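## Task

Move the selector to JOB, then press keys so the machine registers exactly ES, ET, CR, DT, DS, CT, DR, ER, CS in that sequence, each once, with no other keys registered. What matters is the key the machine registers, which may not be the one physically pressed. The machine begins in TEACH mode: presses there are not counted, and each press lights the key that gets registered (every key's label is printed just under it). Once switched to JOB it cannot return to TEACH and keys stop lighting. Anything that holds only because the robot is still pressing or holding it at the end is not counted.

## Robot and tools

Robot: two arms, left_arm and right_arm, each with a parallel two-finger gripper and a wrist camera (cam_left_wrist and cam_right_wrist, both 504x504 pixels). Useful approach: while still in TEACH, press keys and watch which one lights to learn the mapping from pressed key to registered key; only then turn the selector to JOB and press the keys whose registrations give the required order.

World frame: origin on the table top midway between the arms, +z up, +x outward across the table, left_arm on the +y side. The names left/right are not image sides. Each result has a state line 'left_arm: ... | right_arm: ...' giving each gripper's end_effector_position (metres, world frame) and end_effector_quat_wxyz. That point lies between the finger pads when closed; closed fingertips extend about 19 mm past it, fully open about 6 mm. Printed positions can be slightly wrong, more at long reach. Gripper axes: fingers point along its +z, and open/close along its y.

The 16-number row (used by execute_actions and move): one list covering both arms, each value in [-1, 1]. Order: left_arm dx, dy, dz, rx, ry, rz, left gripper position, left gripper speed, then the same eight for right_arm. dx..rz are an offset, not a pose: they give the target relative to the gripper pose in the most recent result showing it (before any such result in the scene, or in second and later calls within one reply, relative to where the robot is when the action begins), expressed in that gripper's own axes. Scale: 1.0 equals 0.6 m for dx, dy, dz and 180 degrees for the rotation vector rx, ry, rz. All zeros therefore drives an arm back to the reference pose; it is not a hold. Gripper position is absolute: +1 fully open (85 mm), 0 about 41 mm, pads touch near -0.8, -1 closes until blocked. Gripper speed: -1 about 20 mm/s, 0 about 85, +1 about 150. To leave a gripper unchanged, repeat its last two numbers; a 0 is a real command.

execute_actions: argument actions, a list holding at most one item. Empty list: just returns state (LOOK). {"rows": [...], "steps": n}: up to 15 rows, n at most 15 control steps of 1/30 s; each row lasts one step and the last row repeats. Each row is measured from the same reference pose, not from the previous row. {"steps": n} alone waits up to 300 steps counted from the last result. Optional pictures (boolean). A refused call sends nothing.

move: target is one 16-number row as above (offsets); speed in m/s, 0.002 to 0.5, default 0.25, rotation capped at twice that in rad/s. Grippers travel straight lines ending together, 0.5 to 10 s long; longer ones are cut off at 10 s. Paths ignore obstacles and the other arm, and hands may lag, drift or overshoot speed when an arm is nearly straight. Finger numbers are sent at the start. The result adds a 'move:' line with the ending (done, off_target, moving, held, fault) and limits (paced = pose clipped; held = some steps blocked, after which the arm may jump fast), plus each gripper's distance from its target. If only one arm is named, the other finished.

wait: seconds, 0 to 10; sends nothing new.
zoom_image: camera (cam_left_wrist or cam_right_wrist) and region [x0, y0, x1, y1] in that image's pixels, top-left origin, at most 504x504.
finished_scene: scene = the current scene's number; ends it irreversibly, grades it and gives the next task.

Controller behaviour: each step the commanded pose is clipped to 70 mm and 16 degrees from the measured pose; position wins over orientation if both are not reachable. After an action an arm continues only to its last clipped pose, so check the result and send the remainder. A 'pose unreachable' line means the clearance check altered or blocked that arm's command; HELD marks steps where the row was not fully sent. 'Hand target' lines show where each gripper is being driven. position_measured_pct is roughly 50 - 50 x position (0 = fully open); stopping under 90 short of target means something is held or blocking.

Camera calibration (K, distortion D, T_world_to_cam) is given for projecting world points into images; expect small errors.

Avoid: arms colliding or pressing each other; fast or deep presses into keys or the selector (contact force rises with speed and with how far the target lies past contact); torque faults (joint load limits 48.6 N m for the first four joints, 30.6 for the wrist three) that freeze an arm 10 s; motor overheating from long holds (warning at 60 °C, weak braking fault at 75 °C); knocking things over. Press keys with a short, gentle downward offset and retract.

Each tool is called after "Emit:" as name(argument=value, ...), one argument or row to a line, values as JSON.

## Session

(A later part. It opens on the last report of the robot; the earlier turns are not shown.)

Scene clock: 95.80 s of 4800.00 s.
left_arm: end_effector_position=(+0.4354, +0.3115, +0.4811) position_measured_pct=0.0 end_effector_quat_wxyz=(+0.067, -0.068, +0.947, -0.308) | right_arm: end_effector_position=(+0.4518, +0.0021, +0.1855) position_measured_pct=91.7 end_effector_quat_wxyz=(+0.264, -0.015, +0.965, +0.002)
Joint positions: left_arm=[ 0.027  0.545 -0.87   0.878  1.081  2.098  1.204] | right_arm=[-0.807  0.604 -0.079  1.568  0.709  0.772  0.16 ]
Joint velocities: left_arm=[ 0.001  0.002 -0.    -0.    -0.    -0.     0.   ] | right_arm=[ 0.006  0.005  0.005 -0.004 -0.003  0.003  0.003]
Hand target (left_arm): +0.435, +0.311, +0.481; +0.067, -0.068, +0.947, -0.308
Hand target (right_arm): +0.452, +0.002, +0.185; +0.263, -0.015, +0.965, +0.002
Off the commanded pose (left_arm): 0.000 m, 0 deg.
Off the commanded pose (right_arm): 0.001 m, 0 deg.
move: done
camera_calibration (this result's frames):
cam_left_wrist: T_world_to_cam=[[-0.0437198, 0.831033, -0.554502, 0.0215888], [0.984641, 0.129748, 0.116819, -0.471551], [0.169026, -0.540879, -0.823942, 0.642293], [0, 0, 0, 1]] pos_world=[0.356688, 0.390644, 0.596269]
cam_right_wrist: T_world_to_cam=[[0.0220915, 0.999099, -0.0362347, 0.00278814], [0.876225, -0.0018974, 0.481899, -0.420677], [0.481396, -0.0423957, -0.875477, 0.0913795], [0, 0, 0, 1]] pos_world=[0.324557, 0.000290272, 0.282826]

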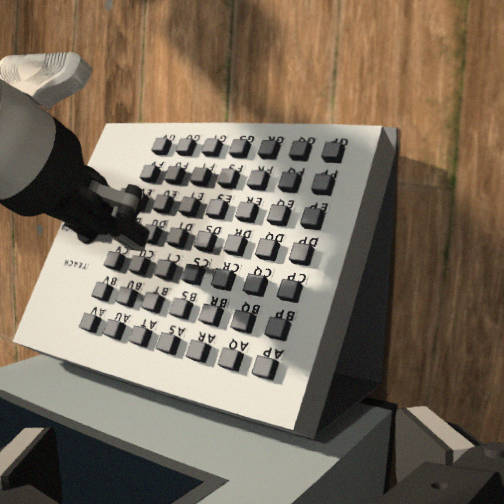

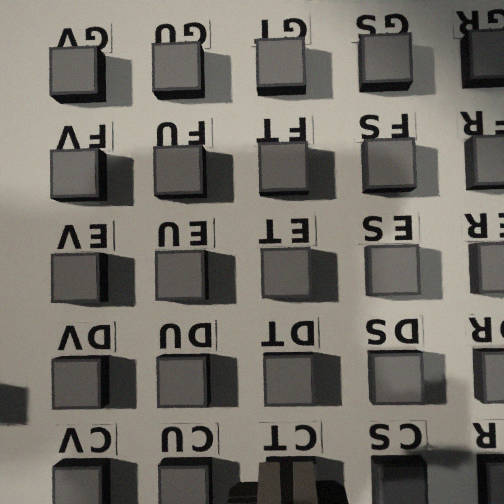

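Emit:
move(
  target=[0,0,0,0,0,0,1,0,0.0415,0.001,0.048,0,0,0,-1,0],
  speed=0.15,
)

Emit:
move(
  target=[0,0,0,0,0,0,1,0,0,0,0.028,0,0,0,-1,0],
  speed=0.04,
)

Emit:
execute_actions(
  actions=[
    {"rows":[[0,0,0,0,0,0,1,0,0.001,-0.002,-0.022,0,0,0,-1,0]],"steps":9},
  ],
  pictures=false,
)

Emit:
move(
  target=[0,0,0,0,0,0,1,0,0,-0.057,0,0,0,0,-1,0],
  speed=0.15,
)

Emit:
move(
  target=[0,0,0,0,0,0,1,0,0,0,0.028,0,0,0,-1,0],
  speed=0.04,
)

Emit:
execute_actions(
  actions=[
    {"rows":[[0,0,0,0,0,0,1,0,0.001,-0.002,-0.022,0,0,0,-1,0]],"steps":9},
  ],
  pictures=false,
)

Emit:
move(
  target=[0,0,0,0,0,0,1,0,-0.114,0.114,0,0,0,0,-1,0],
  speed=0.15,
)

Emit:
move(
  target=[0,0,0,0,0,0,1,0,0,0,0.027,0,0,0,-1,0],
  speed=0.04,
)

Emit:
execute_actions(
  actions=[
    {"rows":[[0,0,0,0,0,0,1,0,0.001,-0.002,-0.022,0,0,0,-1,0]],"steps":9},
  ],
  pictures=false,
)

Emit:
move(
  target=[0,0,0,0,0,0,1,0,0.057,-0.114,0,0,0,0,-1,0],
  speed=0.15,
)

Emit:
move(
  target=[0,0,0,0,0,0,1,0,0,0,0.028,0,0,0,-1,0],
  speed=0.04,
)

Emit:
execute_actions(
  actions=[
    {"rows":[[0,0,0,0,0,0,1,0,0.001,-0.002,-0.022,0,0,0,-1,0]],"steps":9},
  ],
  pictures=false,
)

Emit:
move(
  target=[0,0,0,0,0,0,1,0,0,0.057,0,0,0,0,-1,0],
  speed=0.15,
)

Scene clock: 110.20 s of 4800.00 s.
left_arm: end_effector_position=(+0.4354, +0.3115, +0.4811) position_measured_pct=0.0 end_effector_quat_wxyz=(+0.067, -0.068, +0.947, -0.308) | right_arm: end_effector_position=(+0.4452, +0.0020, +0.1481) position_measured_pct=91.7 end_effector_quat_wxyz=(+0.264, -0.015, +0.965, +0.002)
Joint positions: left_arm=[ 0.027  0.545 -0.87   0.878  1.081  2.098  1.204] | right_arm=[-0.841  0.65  -0.043  1.627  0.764  0.688  0.063]
Joint velocities: left_arm=[-0.001  0.     0.    -0.     0.    -0.     0.   ] | right_arm=[-0.003  0.002 -0.001  0.     0.002 -0.    -0.001]
Hand target (left_arm): +0.435, +0.311, +0.481; +0.067, -0.068, +0.947, -0.308
Hand target (right_arm): +0.445, +0.002, +0.148; +0.264, -0.015, +0.965, +0.002
Off the commanded pose (left_arm): 0.000 m, 0 deg.
Off the commanded pose (right_arm): 0.000 m, 0 deg.
After step 90, 10.67 s passed at rest.
move: done
camera_calibration (this result's frames):
cam_left_wrist: T_world_to_cam=[[-0.0437215, 0.831033, -0.554502, 0.0215884], [0.984642, 0.129749, 0.116817, -0.471551], [0.169025, -0.540879, -0.823942, 0.642292], [0, 0, 0, 1]] pos_world=[0.356689, 0.390644, 0.596268]
cam_right_wrist: T_world_to_cam=[[0.0227216, 0.999088, -0.0361394, 0.00135369], [0.87619, -0.00249297, 0.481959, -0.396872], [0.48143, -0.0426158, -0.875448, 0.0617688], [0, 0, 0, 1]] pos_world=[0.317967, 0.000290478, 0.2454]

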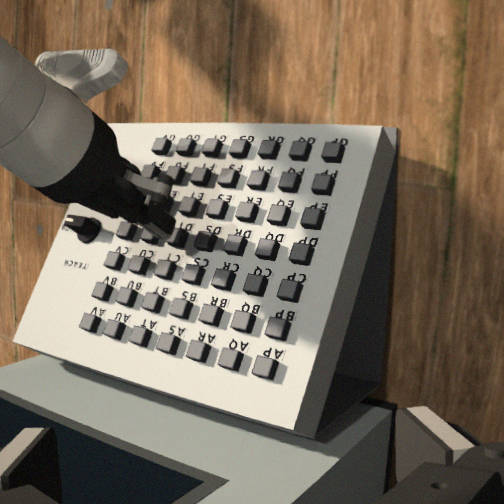

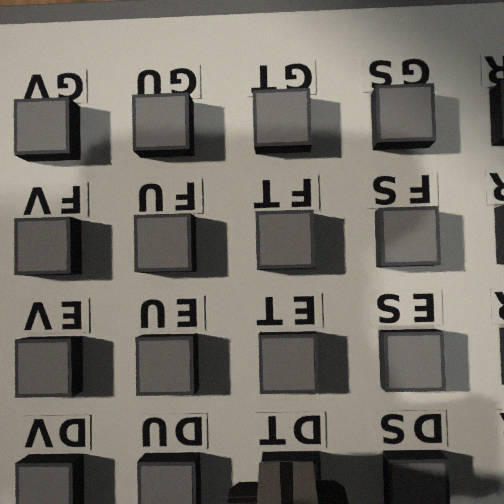

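Scene clock: 110.90 s of 4800.00 s.
left_arm: end_effector_position=(+0.4354, +0.3115, +0.4811) position_measured_pct=0.0 end_effector_quat_wxyz=(+0.067, -0.068, +0.947, -0.308) | right_arm: end_effector_position=(+0.4528, +0.0034, +0.1368) position_measured_pct=91.7 end_effector_quat_wxyz=(+0.265, -0.015, +0.964, +0.004)
Joint positions: left_arm=[ 0.027  0.545 -0.87   0.878  1.081  2.098  1.204] | right_arm=[-0.835  0.676 -0.034  1.621  0.778  0.66   0.052]
Joint velocities: left_arm=[ 0.    -0.001  0.    -0.     0.     0.    -0.   ] | right_arm=[-0.    -0.    -0.    -0.002  0.001  0.001 -0.002]
Hand target (left_arm): +0.435, +0.311, +0.481; +0.067, -0.068, +0.947, -0.308
Hand target (right_arm): +0.454, +0.002, +0.134; +0.264, -0.015, +0.965, +0.002
Off the commanded pose (left_arm): 0.000 m, 0 deg.
Off the commanded pose (right_arm): 0.004 m, 0 deg.
move: off_target (right_arm)
camera_calibration (this result's frames):
cam_left_wrist: T_world_to_cam=[[-0.0437234, 0.831033, -0.554502, 0.0215882], [0.984642, 0.129749, 0.116815, -0.471551], [0.169023, -0.540879, -0.823943, 0.642291], [0, 0, 0, 1]] pos_world=[0.356691, 0.390645, 0.596266]
cam_right_wrist: T_world_to_cam=[[0.0214023, 0.999238, -0.0326365, -0.000573093], [0.875137, -0.00294048, 0.483866, -0.397864], [0.483401, -0.0389172, -0.874533, 0.0473087], [0, 0, 0, 1]] pos_world=[0.325329, 0.00124386, 0.233867]

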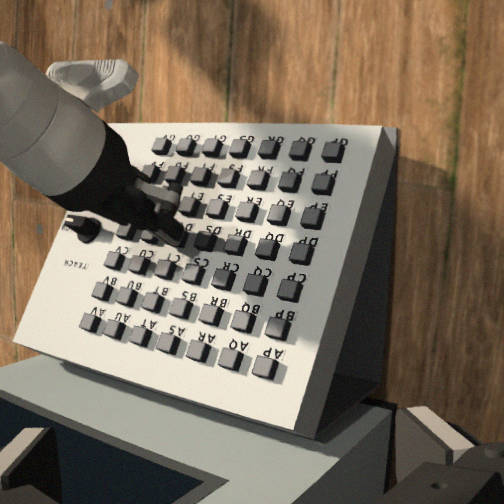

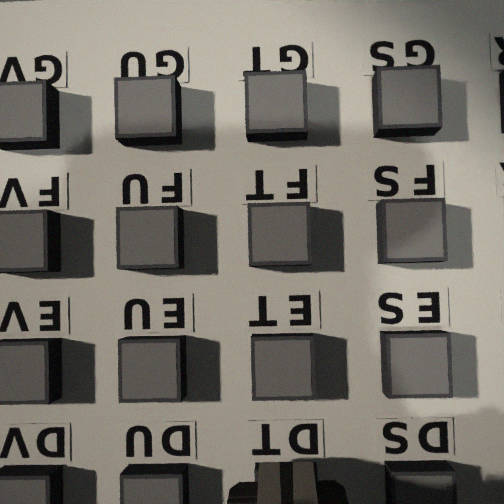

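Scene clock: 111.20 s of 4800.00 s.
left_arm: end_effector_position=(+0.4354, +0.3115, +0.4811) position_measured_pct=0.0 end_effector_quat_wxyz=(+0.067, -0.068, +0.947, -0.308) | right_arm: end_effector_position=(+0.4455, +0.0021, +0.1476) position_measured_pct=91.7 end_effector_quat_wxyz=(+0.264, -0.015, +0.964, +0.004)
Joint positions: left_arm=[ 0.027  0.545 -0.87   0.878  1.081  2.098  1.204] | right_arm=[-0.841  0.649 -0.041  1.631  0.768  0.68   0.059]
Joint velocities: left_arm=[-0.    -0.001 -0.    -0.    -0.    -0.002 -0.001] | right_arm=[ 0.001 -0.003  0.002  0.004  0.001  0.003 -0.001]
Hand target (left_arm): +0.435, +0.311, +0.481; +0.067, -0.068, +0.947, -0.308
Hand target (right_arm): +0.446, +0.002, +0.148; +0.265, -0.015, +0.964, +0.004
Off the commanded pose (left_arm): 0.000 m, 0 deg.
Off the commanded pose (right_arm): 0.000 m, 0 deg.
Steps of this call (steps 1 to 9: all 9 steps of this action). Readings (end_effector_position | what the end effector reports):
1: left_arm (+0.4354, +0.3115, +0.4811) | right_arm (+0.4525, +0.0036, +0.1374) | left_arm position_measured_pct=0.0 | right_arm position_measured_pct=91.7
2: left_arm (+0.4354, +0.3115, +0.4811) | right_arm (+0.4512, +0.0035, +0.1395) | left_arm position_measured_pct=0.0 | right_arm position_measured_pct=91.7
4: left_arm (+0.4354, +0.3115, +0.4811) | right_arm (+0.4473, +0.0032, +0.1469) | left_arm position_measured_pct=0.0 | right_arm position_measured_pct=91.7
8: left_arm (+0.4354, +0.3115, +0.4811) | right_arm (+0.4455, +0.0023, +0.1476) | left_arm position_measured_pct=0.0 | right_arm position_measured_pct=91.7
9: the state above

Scene clock: 112.17 s of 4800.00 s.
left_arm: end_effector_position=(+0.4354, +0.3115, +0.4811) position_measured_pct=0.0 end_effector_quat_wxyz=(+0.067, -0.068, +0.947, -0.308) | right_arm: end_effector_position=(+0.4466, -0.0320, +0.1478) position_measured_pct=91.7 end_effector_quat_wxyz=(+0.265, -0.015, +0.964, +0.003)
Joint positions: left_arm=[ 0.027  0.545 -0.87   0.878  1.081  2.098  1.204] | right_arm=[-0.81   0.602 -0.022  1.727  0.796  0.616  0.052]
Joint velocities: left_arm=[ 0.001  0.002  0.     0.     0.    -0.002 -0.   ] | right_arm=[ 0.001 -0.005  0.     0.002 -0.    -0.001  0.001]
Hand target (left_arm): +0.435, +0.311, +0.481; +0.067, -0.068, +0.947, -0.308
Hand target (right_arm): +0.447, -0.032, +0.148; +0.265, -0.015, +0.964, +0.004
Off the commanded pose (left_arm): 0.000 m, 0 deg.
Off the commanded pose (right_arm): 0.000 m, 0 deg.
move: done
camera_calibration (this result's frames):
cam_left_wrist: T_world_to_cam=[[-0.0437266, 0.831033, -0.554502, 0.0215874], [0.984642, 0.12975, 0.116811, -0.471552], [0.16902, -0.540878, -0.823943, 0.64229], [0, 0, 0, 1]] pos_world=[0.356694, 0.390645, 0.596263]
cam_right_wrist: T_world_to_cam=[[0.0212492, 0.999228, -0.0330537, 0.0355024], [0.875148, -0.00260526, 0.483848, -0.397872], [0.483388, -0.0392083, -0.874528, 0.0585024], [0, 0, 0, 1]] pos_world=[0.319163, -0.0342178, 0.244845]

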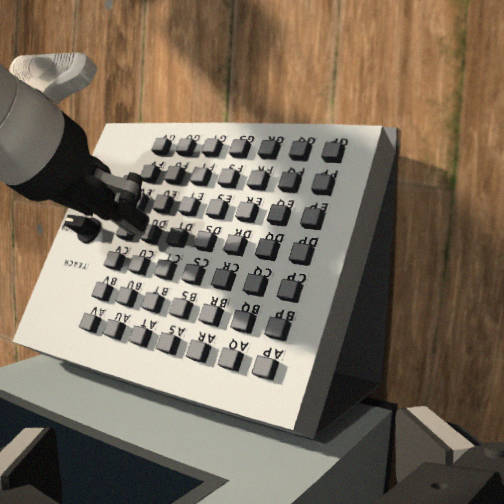

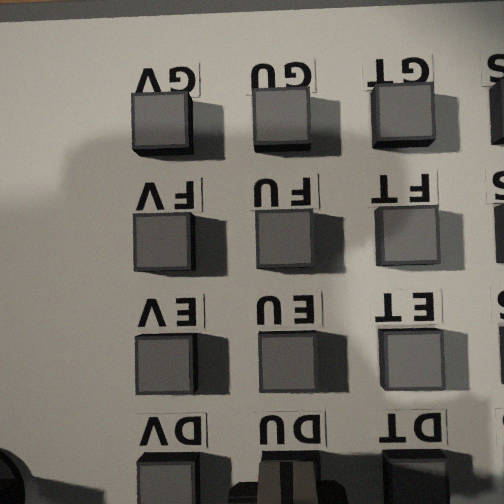

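Scene clock: 112.87 s of 4800.00 s.
left_arm: end_effector_position=(+0.4354, +0.3115, +0.4811) position_measured_pct=0.0 end_effector_quat_wxyz=(+0.067, -0.068, +0.947, -0.308) | right_arm: end_effector_position=(+0.4542, -0.0305, +0.1369) position_measured_pct=91.7 end_effector_quat_wxyz=(+0.266, -0.016, +0.964, +0.005)
Joint positions: left_arm=[ 0.027  0.545 -0.87   0.878  1.081  2.098  1.204] | right_arm=[-0.806  0.629 -0.011  1.721  0.813  0.587  0.037]
Joint velocities: left_arm=[ 0.     0.     0.    -0.001 -0.    -0.     0.   ] | right_arm=[-0.     0.    -0.    -0.     0.002 -0.    -0.001]
Hand target (left_arm): +0.435, +0.311, +0.481; +0.067, -0.068, +0.947, -0.308
Hand target (right_arm): +0.455, -0.032, +0.133; +0.265, -0.015, +0.964, +0.003
Off the commanded pose (left_arm): 0.000 m, 0 deg.
Off the commanded pose (right_arm): 0.004 m, 0 deg.
move: off_target (right_arm)
camera_calibration (this result's frames):
cam_left_wrist: T_world_to_cam=[[-0.043728, 0.831033, -0.554502, 0.0215869], [0.984642, 0.129751, 0.116809, -0.471552], [0.169019, -0.540878, -0.823944, 0.642289], [0, 0, 0, 1]] pos_world=[0.356695, 0.390645, 0.596261]
cam_right_wrist: T_world_to_cam=[[0.0198565, 0.999375, -0.0292587, 0.0335379], [0.873841, -0.00312778, 0.486201, -0.398961], [0.485805, -0.0352218, -0.873357, 0.0442424], [0, 0, 0, 1]] pos_world=[0.32647, -0.0332065, 0.233596]

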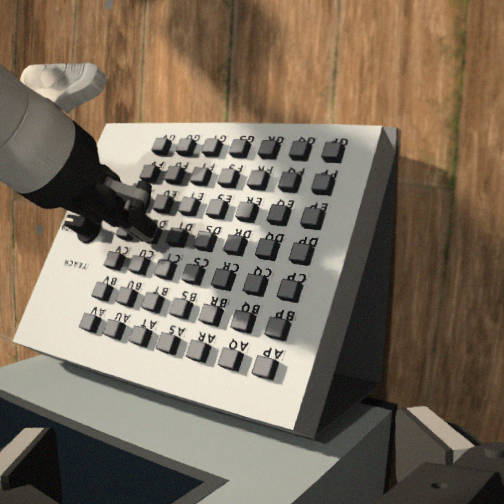

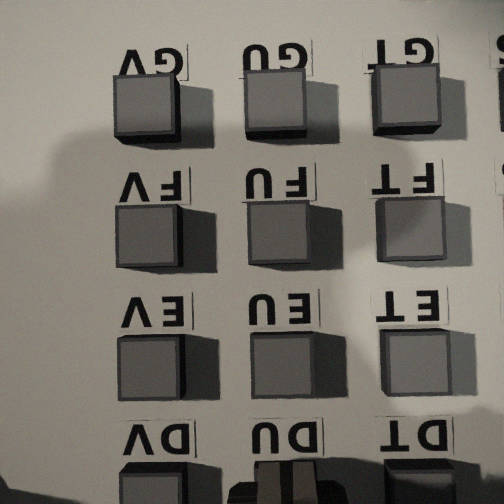

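Scene clock: 113.17 s of 4800.00 s.
left_arm: end_effector_position=(+0.4354, +0.3115, +0.4810) position_measured_pct=0.0 end_effector_quat_wxyz=(+0.067, -0.068, +0.947, -0.308) | right_arm: end_effector_position=(+0.4469, -0.0318, +0.1476) position_measured_pct=91.7 end_effector_quat_wxyz=(+0.266, -0.016, +0.964, +0.005)
Joint positions: left_arm=[ 0.027  0.545 -0.87   0.878  1.081  2.098  1.204] | right_arm=[-0.811  0.601 -0.019  1.731  0.8    0.608  0.046]
Joint velocities: left_arm=[-0.     0.001  0.    -0.     0.     0.001  0.   ] | right_arm=[ 0.001 -0.004  0.002  0.003  0.     0.004  0.   ]
Hand target (left_arm): +0.435, +0.311, +0.481; +0.067, -0.068, +0.947, -0.308
Hand target (right_arm): +0.447, -0.032, +0.148; +0.266, -0.016, +0.964, +0.005
Off the commanded pose (left_arm): 0.000 m, 0 deg.
Off the commanded pose (right_arm): 0.000 m, 0 deg.
Steps of this call (steps 1 to 9: all 9 steps of this action). Readings (end_effector_position | what the end effector reports):
1: left_arm (+0.4354, +0.3115, +0.4811) | right_arm (+0.4539, -0.0304, +0.1374) | left_arm position_measured_pct=0.0 | right_arm position_measured_pct=91.7
2: left_arm (+0.4354, +0.3115, +0.4810) | right_arm (+0.4528, -0.0304, +0.1395) | left_arm position_measured_pct=0.0 | right_arm position_measured_pct=91.7
4: left_arm (+0.4354, +0.3115, +0.4810) | right_arm (+0.4489, -0.0308, +0.1468) | left_arm position_measured_pct=0.0 | right_arm position_measured_pct=91.7
8: left_arm (+0.4354, +0.3115, +0.4810) | right_arm (+0.4469, -0.0317, +0.1476) | left_arm position_measured_pct=0.0 | right_arm position_measured_pct=91.7
9: the state above

Scene clock: 114.47 s of 4800.00 s.
left_arm: end_effector_position=(+0.4355, +0.3115, +0.4810) position_measured_pct=0.0 end_effector_quat_wxyz=(+0.067, -0.068, +0.947, -0.308) | right_arm: end_effector_position=(+0.5032, +0.0385, +0.1835) position_measured_pct=91.7 end_effector_quat_wxyz=(+0.266, -0.016, +0.964, +0.006)
Joint positions: left_arm=[ 0.027  0.545 -0.87   0.878  1.081  2.098  1.204] | right_arm=[-0.763  0.726 -0.1    1.339  0.669  0.836  0.272]
Joint velocities: left_arm=[-0.  0.  0.  0. -0.  0.  0.] | right_arm=[ 0.002  0.009  0.002 -0.004 -0.001  0.001  0.002]
Hand target (left_arm): +0.435, +0.311, +0.481; +0.067, -0.068, +0.947, -0.308
Hand target (right_arm): +0.503, +0.038, +0.183; +0.266, -0.016, +0.964, +0.006
Off the commanded pose (left_arm): 0.000 m, 0 deg.
Off the commanded pose (right_arm): 0.000 m, 0 deg.
move: done
camera_calibration (this result's frames):
cam_left_wrist: T_world_to_cam=[[-0.0437313, 0.831033, -0.554502, 0.0215861], [0.984643, 0.129752, 0.116804, -0.471552], [0.169016, -0.540878, -0.823945, 0.642287], [0, 0, 0, 1]] pos_world=[0.356698, 0.390645, 0.596258]
cam_right_wrist: T_world_to_cam=[[0.0192067, 0.99941, -0.0284816, -0.0347835], [0.873718, -0.00292879, 0.486425, -0.464225], [0.486054, -0.0342275, -0.873258, 0.063379], [0, 0, 0, 1]] pos_world=[0.375464, 0.0355727, 0.280166]

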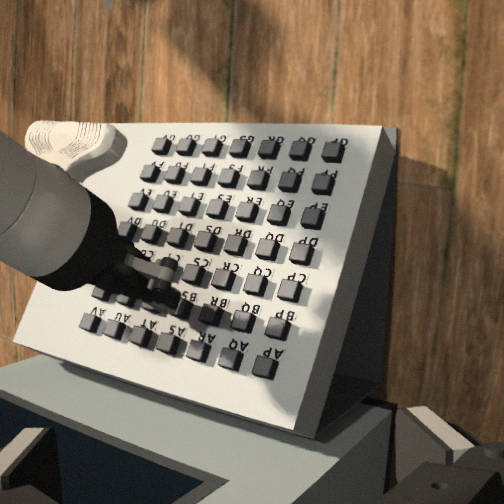

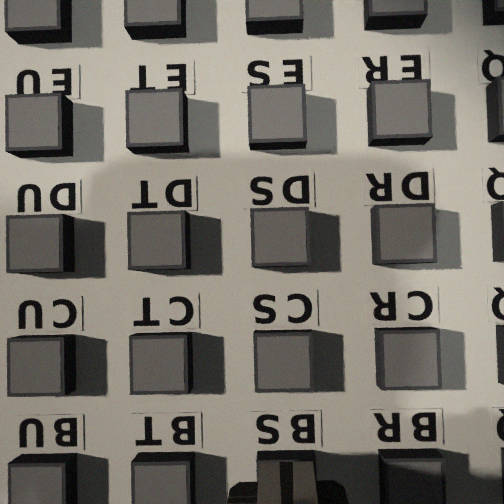

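Scene clock: 115.17 s of 4800.00 s.
left_arm: end_effector_position=(+0.4355, +0.3115, +0.4810) position_measured_pct=0.0 end_effector_quat_wxyz=(+0.067, -0.068, +0.947, -0.308) | right_arm: end_effector_position=(+0.5105, +0.0404, +0.1737) position_measured_pct=91.7 end_effector_quat_wxyz=(+0.268, -0.016, +0.963, +0.008)
Joint positions: left_arm=[ 0.027  0.545 -0.87   0.878  1.081  2.098  1.204] | right_arm=[-0.757  0.748 -0.096  1.332  0.676  0.814  0.268]
Joint velocities: left_arm=[ 0.    -0.003  0.     0.001 -0.     0.001 -0.   ] | right_arm=[ 0.     0.    -0.001 -0.002  0.001 -0.001 -0.001]
Hand target (left_arm): +0.435, +0.311, +0.481; +0.067, -0.068, +0.947, -0.308
Hand target (right_arm): +0.512, +0.039, +0.170; +0.266, -0.016, +0.964, +0.006
Off the commanded pose (left_arm): 0.000 m, 0 deg.
Off the commanded pose (right_arm): 0.005 m, 0 deg.
move: off_target (right_arm)
camera_calibration (this result's frames):
cam_left_wrist: T_world_to_cam=[[-0.0437331, 0.831033, -0.554501, 0.0215857], [0.984643, 0.129752, 0.116802, -0.471553], [0.169014, -0.540878, -0.823945, 0.642287], [0, 0, 0, 1]] pos_world=[0.356699, 0.390645, 0.596256]
cam_right_wrist: T_world_to_cam=[[0.0176278, 0.999553, -0.0241406, -0.0370908], [0.872316, -0.0035755, 0.48893, -0.46554], [0.488625, -0.029677, -0.871989, 0.0496637], [0, 0, 0, 1]] pos_world=[0.382485, 0.0368835, 0.270027]

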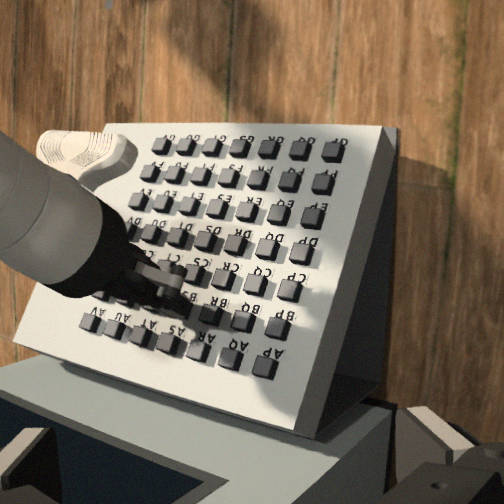

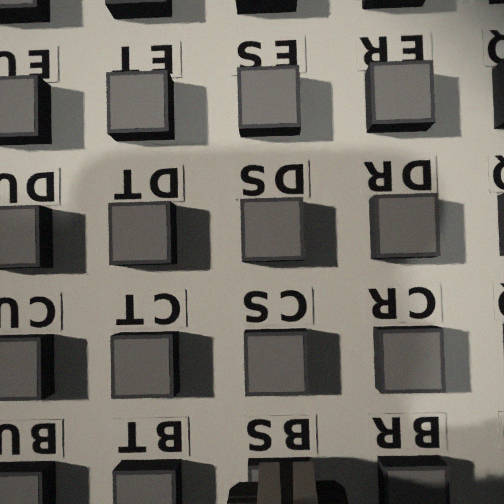

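Scene clock: 115.47 s of 4800.00 s.
left_arm: end_effector_position=(+0.4355, +0.3115, +0.4810) position_measured_pct=0.0 end_effector_quat_wxyz=(+0.067, -0.068, +0.947, -0.308) | right_arm: end_effector_position=(+0.5032, +0.0390, +0.1846) position_measured_pct=91.7 end_effector_quat_wxyz=(+0.267, -0.016, +0.963, +0.008)
Joint positions: left_arm=[ 0.027  0.545 -0.87   0.878  1.081  2.098  1.204] | right_arm=[-0.763  0.723 -0.099  1.343  0.671  0.83   0.269]
Joint velocities: left_arm=[ 0.    -0.002  0.    -0.    -0.     0.001 -0.   ] | right_arm=[ 0.001 -0.001  0.002  0.005  0.001  0.002 -0.001]
Hand target (left_arm): +0.435, +0.311, +0.481; +0.067, -0.068, +0.947, -0.308
Hand target (right_arm): +0.503, +0.039, +0.185; +0.267, -0.016, +0.963, +0.008
Off the commanded pose (left_arm): 0.000 m, 0 deg.
Off the commanded pose (right_arm): 0.000 m, 0 deg.
Steps of this call (steps 1 to 9: all 9 steps of this action). Readings (end_effector_position | what the end effector reports):
1: left_arm (+0.4355, +0.3115, +0.4810) | right_arm (+0.5102, +0.0405, +0.1743) | left_arm position_measured_pct=0.0 | right_arm position_measured_pct=91.7
2: left_arm (+0.4355, +0.3115, +0.4810) | right_arm (+0.5089, +0.0404, +0.1765) | left_arm position_measured_pct=0.0 | right_arm position_measured_pct=91.7
4: left_arm (+0.4355, +0.3115, +0.4810) | right_arm (+0.5048, +0.0400, +0.1841) | left_arm position_measured_pct=0.0 | right_arm position_measured_pct=91.7
8: left_arm (+0.4355, +0.3115, +0.4810) | right_arm (+0.5032, +0.0392, +0.1847) | left_arm position_measured_pct=0.0 | right_arm position_measured_pct=91.7
9: the state above

Scene clock: 116.60 s of 4800.00 s.
left_arm: end_effector_position=(+0.4355, +0.3115, +0.4810) position_measured_pct=0.0 end_effector_quat_wxyz=(+0.067, -0.068, +0.947, -0.308) | right_arm: end_effector_position=(+0.4765, -0.0305, +0.1664) position_measured_pct=91.7 end_effector_quat_wxyz=(+0.267, -0.016, +0.963, +0.008)
Joint positions: left_arm=[ 0.027  0.545 -0.87   0.878  1.081  2.098  1.204] | right_arm=[-0.743  0.607 -0.051  1.643  0.747  0.65   0.165]
Joint velocities: left_arm=[ 0.001 -0.001 -0.    -0.     0.    -0.001  0.001] | right_arm=[-0.002 -0.008 -0.002  0.005  0.001 -0.001 -0.001]
Hand target (left_arm): +0.435, +0.311, +0.481; +0.067, -0.068, +0.947, -0.308
Hand target (right_arm): +0.476, -0.030, +0.167; +0.268, -0.016, +0.963, +0.008
Off the commanded pose (left_arm): 0.000 m, 0 deg.
Off the commanded pose (right_arm): 0.000 m, 0 deg.
move: done
camera_calibration (this result's frames):
cam_left_wrist: T_world_to_cam=[[-0.0437361, 0.831033, -0.554501, 0.0215849], [0.984643, 0.129753, 0.116798, -0.471553], [0.169011, -0.540878, -0.823946, 0.642285], [0, 0, 0, 1]] pos_world=[0.356702, 0.390645, 0.596253]
cam_right_wrist: T_world_to_cam=[[0.0180871, 0.999526, -0.0249059, 0.0340714], [0.872389, -0.00360667, 0.4888, -0.432549], [0.488478, -0.0305686, -0.87204, 0.0578234], [0, 0, 0, 1]] pos_world=[0.348489, -0.0338477, 0.262703]

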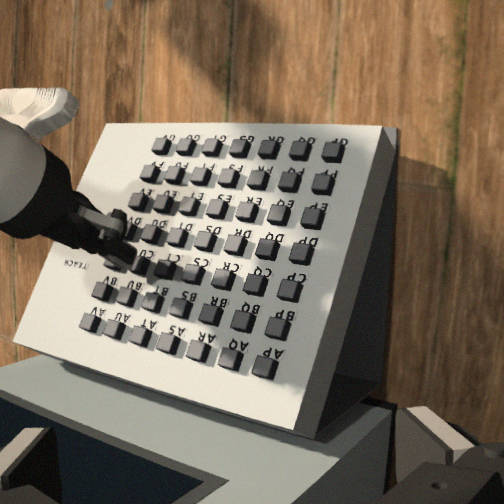

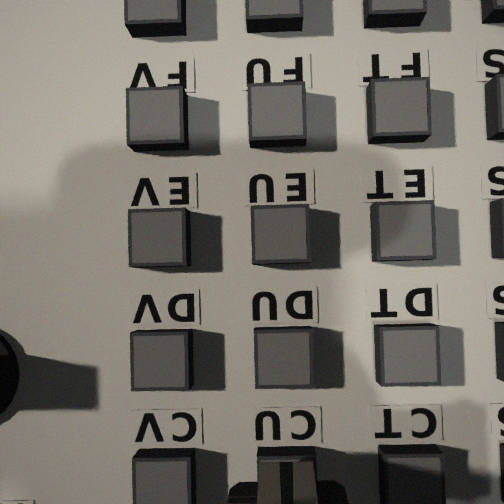

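Scene clock: 117.30 s of 4800.00 s.
left_arm: end_effector_position=(+0.4355, +0.3115, +0.4810) position_measured_pct=0.0 end_effector_quat_wxyz=(+0.067, -0.068, +0.947, -0.308) | right_arm: end_effector_position=(+0.4843, -0.0287, +0.1558) position_measured_pct=91.7 end_effector_quat_wxyz=(+0.269, -0.016, +0.963, +0.010)
Joint positions: left_arm=[ 0.027  0.545 -0.87   0.878  1.081  2.098  1.204] | right_arm=[-0.739  0.633 -0.042  1.636  0.762  0.623  0.153]
Joint velocities: left_arm=[ 0.001  0.001 -0.     0.     0.     0.     0.001] | right_arm=[ 0.     0.    -0.    -0.     0.001  0.001 -0.001]
Hand target (left_arm): +0.435, +0.311, +0.481; +0.067, -0.068, +0.947, -0.308
Hand target (right_arm): +0.485, -0.030, +0.152; +0.267, -0.016, +0.963, +0.008
Off the commanded pose (left_arm): 0.000 m, 0 deg.
Off the commanded pose (right_arm): 0.004 m, 0 deg.
move: off_target (right_arm)
camera_calibration (this result's frames):
cam_left_wrist: T_world_to_cam=[[-0.0437379, 0.831033, -0.554501, 0.0215845], [0.984644, 0.129753, 0.116795, -0.471553], [0.169009, -0.540877, -0.823946, 0.642284], [0, 0, 0, 1]] pos_world=[0.356704, 0.390645, 0.596252]
cam_right_wrist: T_world_to_cam=[[0.0167102, 0.999638, -0.0210644, 0.0319836], [0.870901, -0.00420255, 0.491441, -0.433823], [0.491175, -0.0265571, -0.870656, 0.0434154], [0, 0, 0, 1]] pos_world=[0.355958, -0.0326422, 0.251672]

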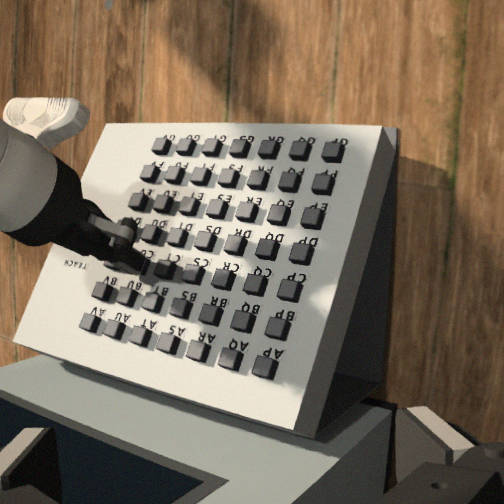

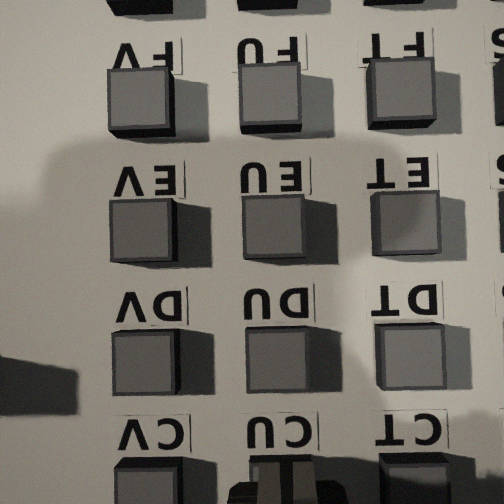

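Scene clock: 117.60 s of 4800.00 s.
left_arm: end_effector_position=(+0.4355, +0.3115, +0.4810) position_measured_pct=0.0 end_effector_quat_wxyz=(+0.067, -0.068, +0.947, -0.308) | right_arm: end_effector_position=(+0.4769, -0.0302, +0.1665) position_measured_pct=91.7 end_effector_quat_wxyz=(+0.269, -0.016, +0.963, +0.010)
Joint positions: left_arm=[ 0.027  0.545 -0.87   0.878  1.081  2.098  1.204] | right_arm=[-0.744  0.606 -0.049  1.646  0.751  0.643  0.161]
Joint velocities: left_arm=[ 0.001 -0.001 -0.     0.    -0.     0.     0.   ] | right_arm=[ 0.001 -0.003  0.003  0.004  0.     0.003 -0.001]
Hand target (left_arm): +0.435, +0.311, +0.481; +0.067, -0.068, +0.947, -0.308
Hand target (right_arm): +0.477, -0.030, +0.167; +0.269, -0.016, +0.963, +0.010
Off the commanded pose (left_arm): 0.000 m, 0 deg.
Off the commanded pose (right_arm): 0.000 m, 0 deg.
Steps of this call (steps 1 to 9: all 9 steps of this action). Readings (end_effector_position | what the end effector reports):
1: left_arm (+0.4355, +0.3115, +0.4810) | right_arm (+0.4840, -0.0286, +0.1563) | left_arm position_measured_pct=0.0 | right_arm position_measured_pct=91.7
2: left_arm (+0.4355, +0.3115, +0.4810) | right_arm (+0.4828, -0.0287, +0.1584) | left_arm position_measured_pct=0.0 | right_arm position_measured_pct=91.7
4: left_arm (+0.4355, +0.3115, +0.4810) | right_arm (+0.4789, -0.0292, +0.1658) | left_arm position_measured_pct=0.0 | right_arm position_measured_pct=91.7
8: left_arm (+0.4355, +0.3115, +0.4810) | right_arm (+0.4769, -0.0300, +0.1665) | left_arm position_measured_pct=0.0 | right_arm position_measured_pct=91.7
9: the state above

Scene clock: 118.57 s of 4800.00 s.
left_arm: end_effector_position=(+0.4355, +0.3115, +0.4810) position_measured_pct=0.0 end_effector_quat_wxyz=(+0.067, -0.068, +0.947, -0.308) | right_arm: end_effector_position=(+0.4757, +0.0038, +0.1672) position_measured_pct=91.7 end_effector_quat_wxyz=(+0.269, -0.016, +0.963, +0.010)
Joint positions: left_arm=[ 0.027  0.545 -0.87   0.878  1.081  2.098  1.204] | right_arm=[-0.781  0.652 -0.062  1.552  0.731  0.706  0.16 ]
Joint velocities: left_arm=[ 0.001 -0.     0.    -0.     0.    -0.001  0.   ] | right_arm=[-0.001  0.005 -0.    -0.002 -0.     0.002 -0.   ]
Hand target (left_arm): +0.435, +0.311, +0.481; +0.067, -0.068, +0.947, -0.308
Hand target (right_arm): +0.476, +0.004, +0.167; +0.269, -0.016, +0.963, +0.010
Off the commanded pose (left_arm): 0.000 m, 0 deg.
Off the commanded pose (right_arm): 0.000 m, 0 deg.
move: done
camera_calibration (this result's frames):
cam_left_wrist: T_world_to_cam=[[-0.0437411, 0.831033, -0.554501, 0.0215839], [0.984644, 0.129754, 0.116791, -0.471553], [0.169006, -0.540878, -0.823947, 0.642283], [0, 0, 0, 1]] pos_world=[0.356707, 0.390645, 0.596248]
cam_right_wrist: T_world_to_cam=[[0.016804, 0.999644, -0.020722, -0.000278118], [0.87095, -0.0044552, 0.491352, -0.431848], [0.491085, -0.0263045, -0.870715, 0.0584615], [0, 0, 0, 1]] pos_world=[0.347413, -0.000108153, 0.263087]

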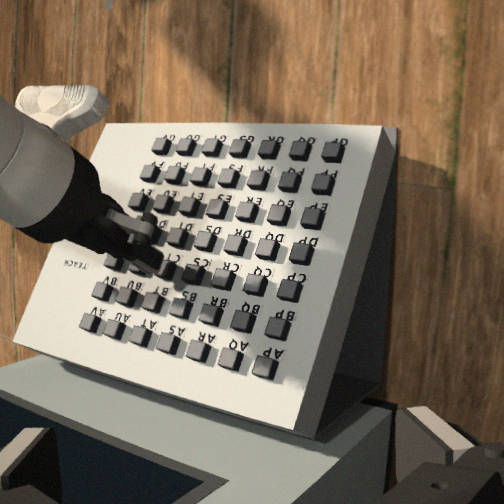

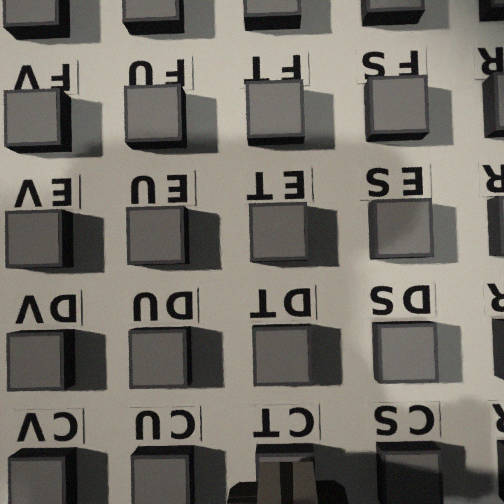

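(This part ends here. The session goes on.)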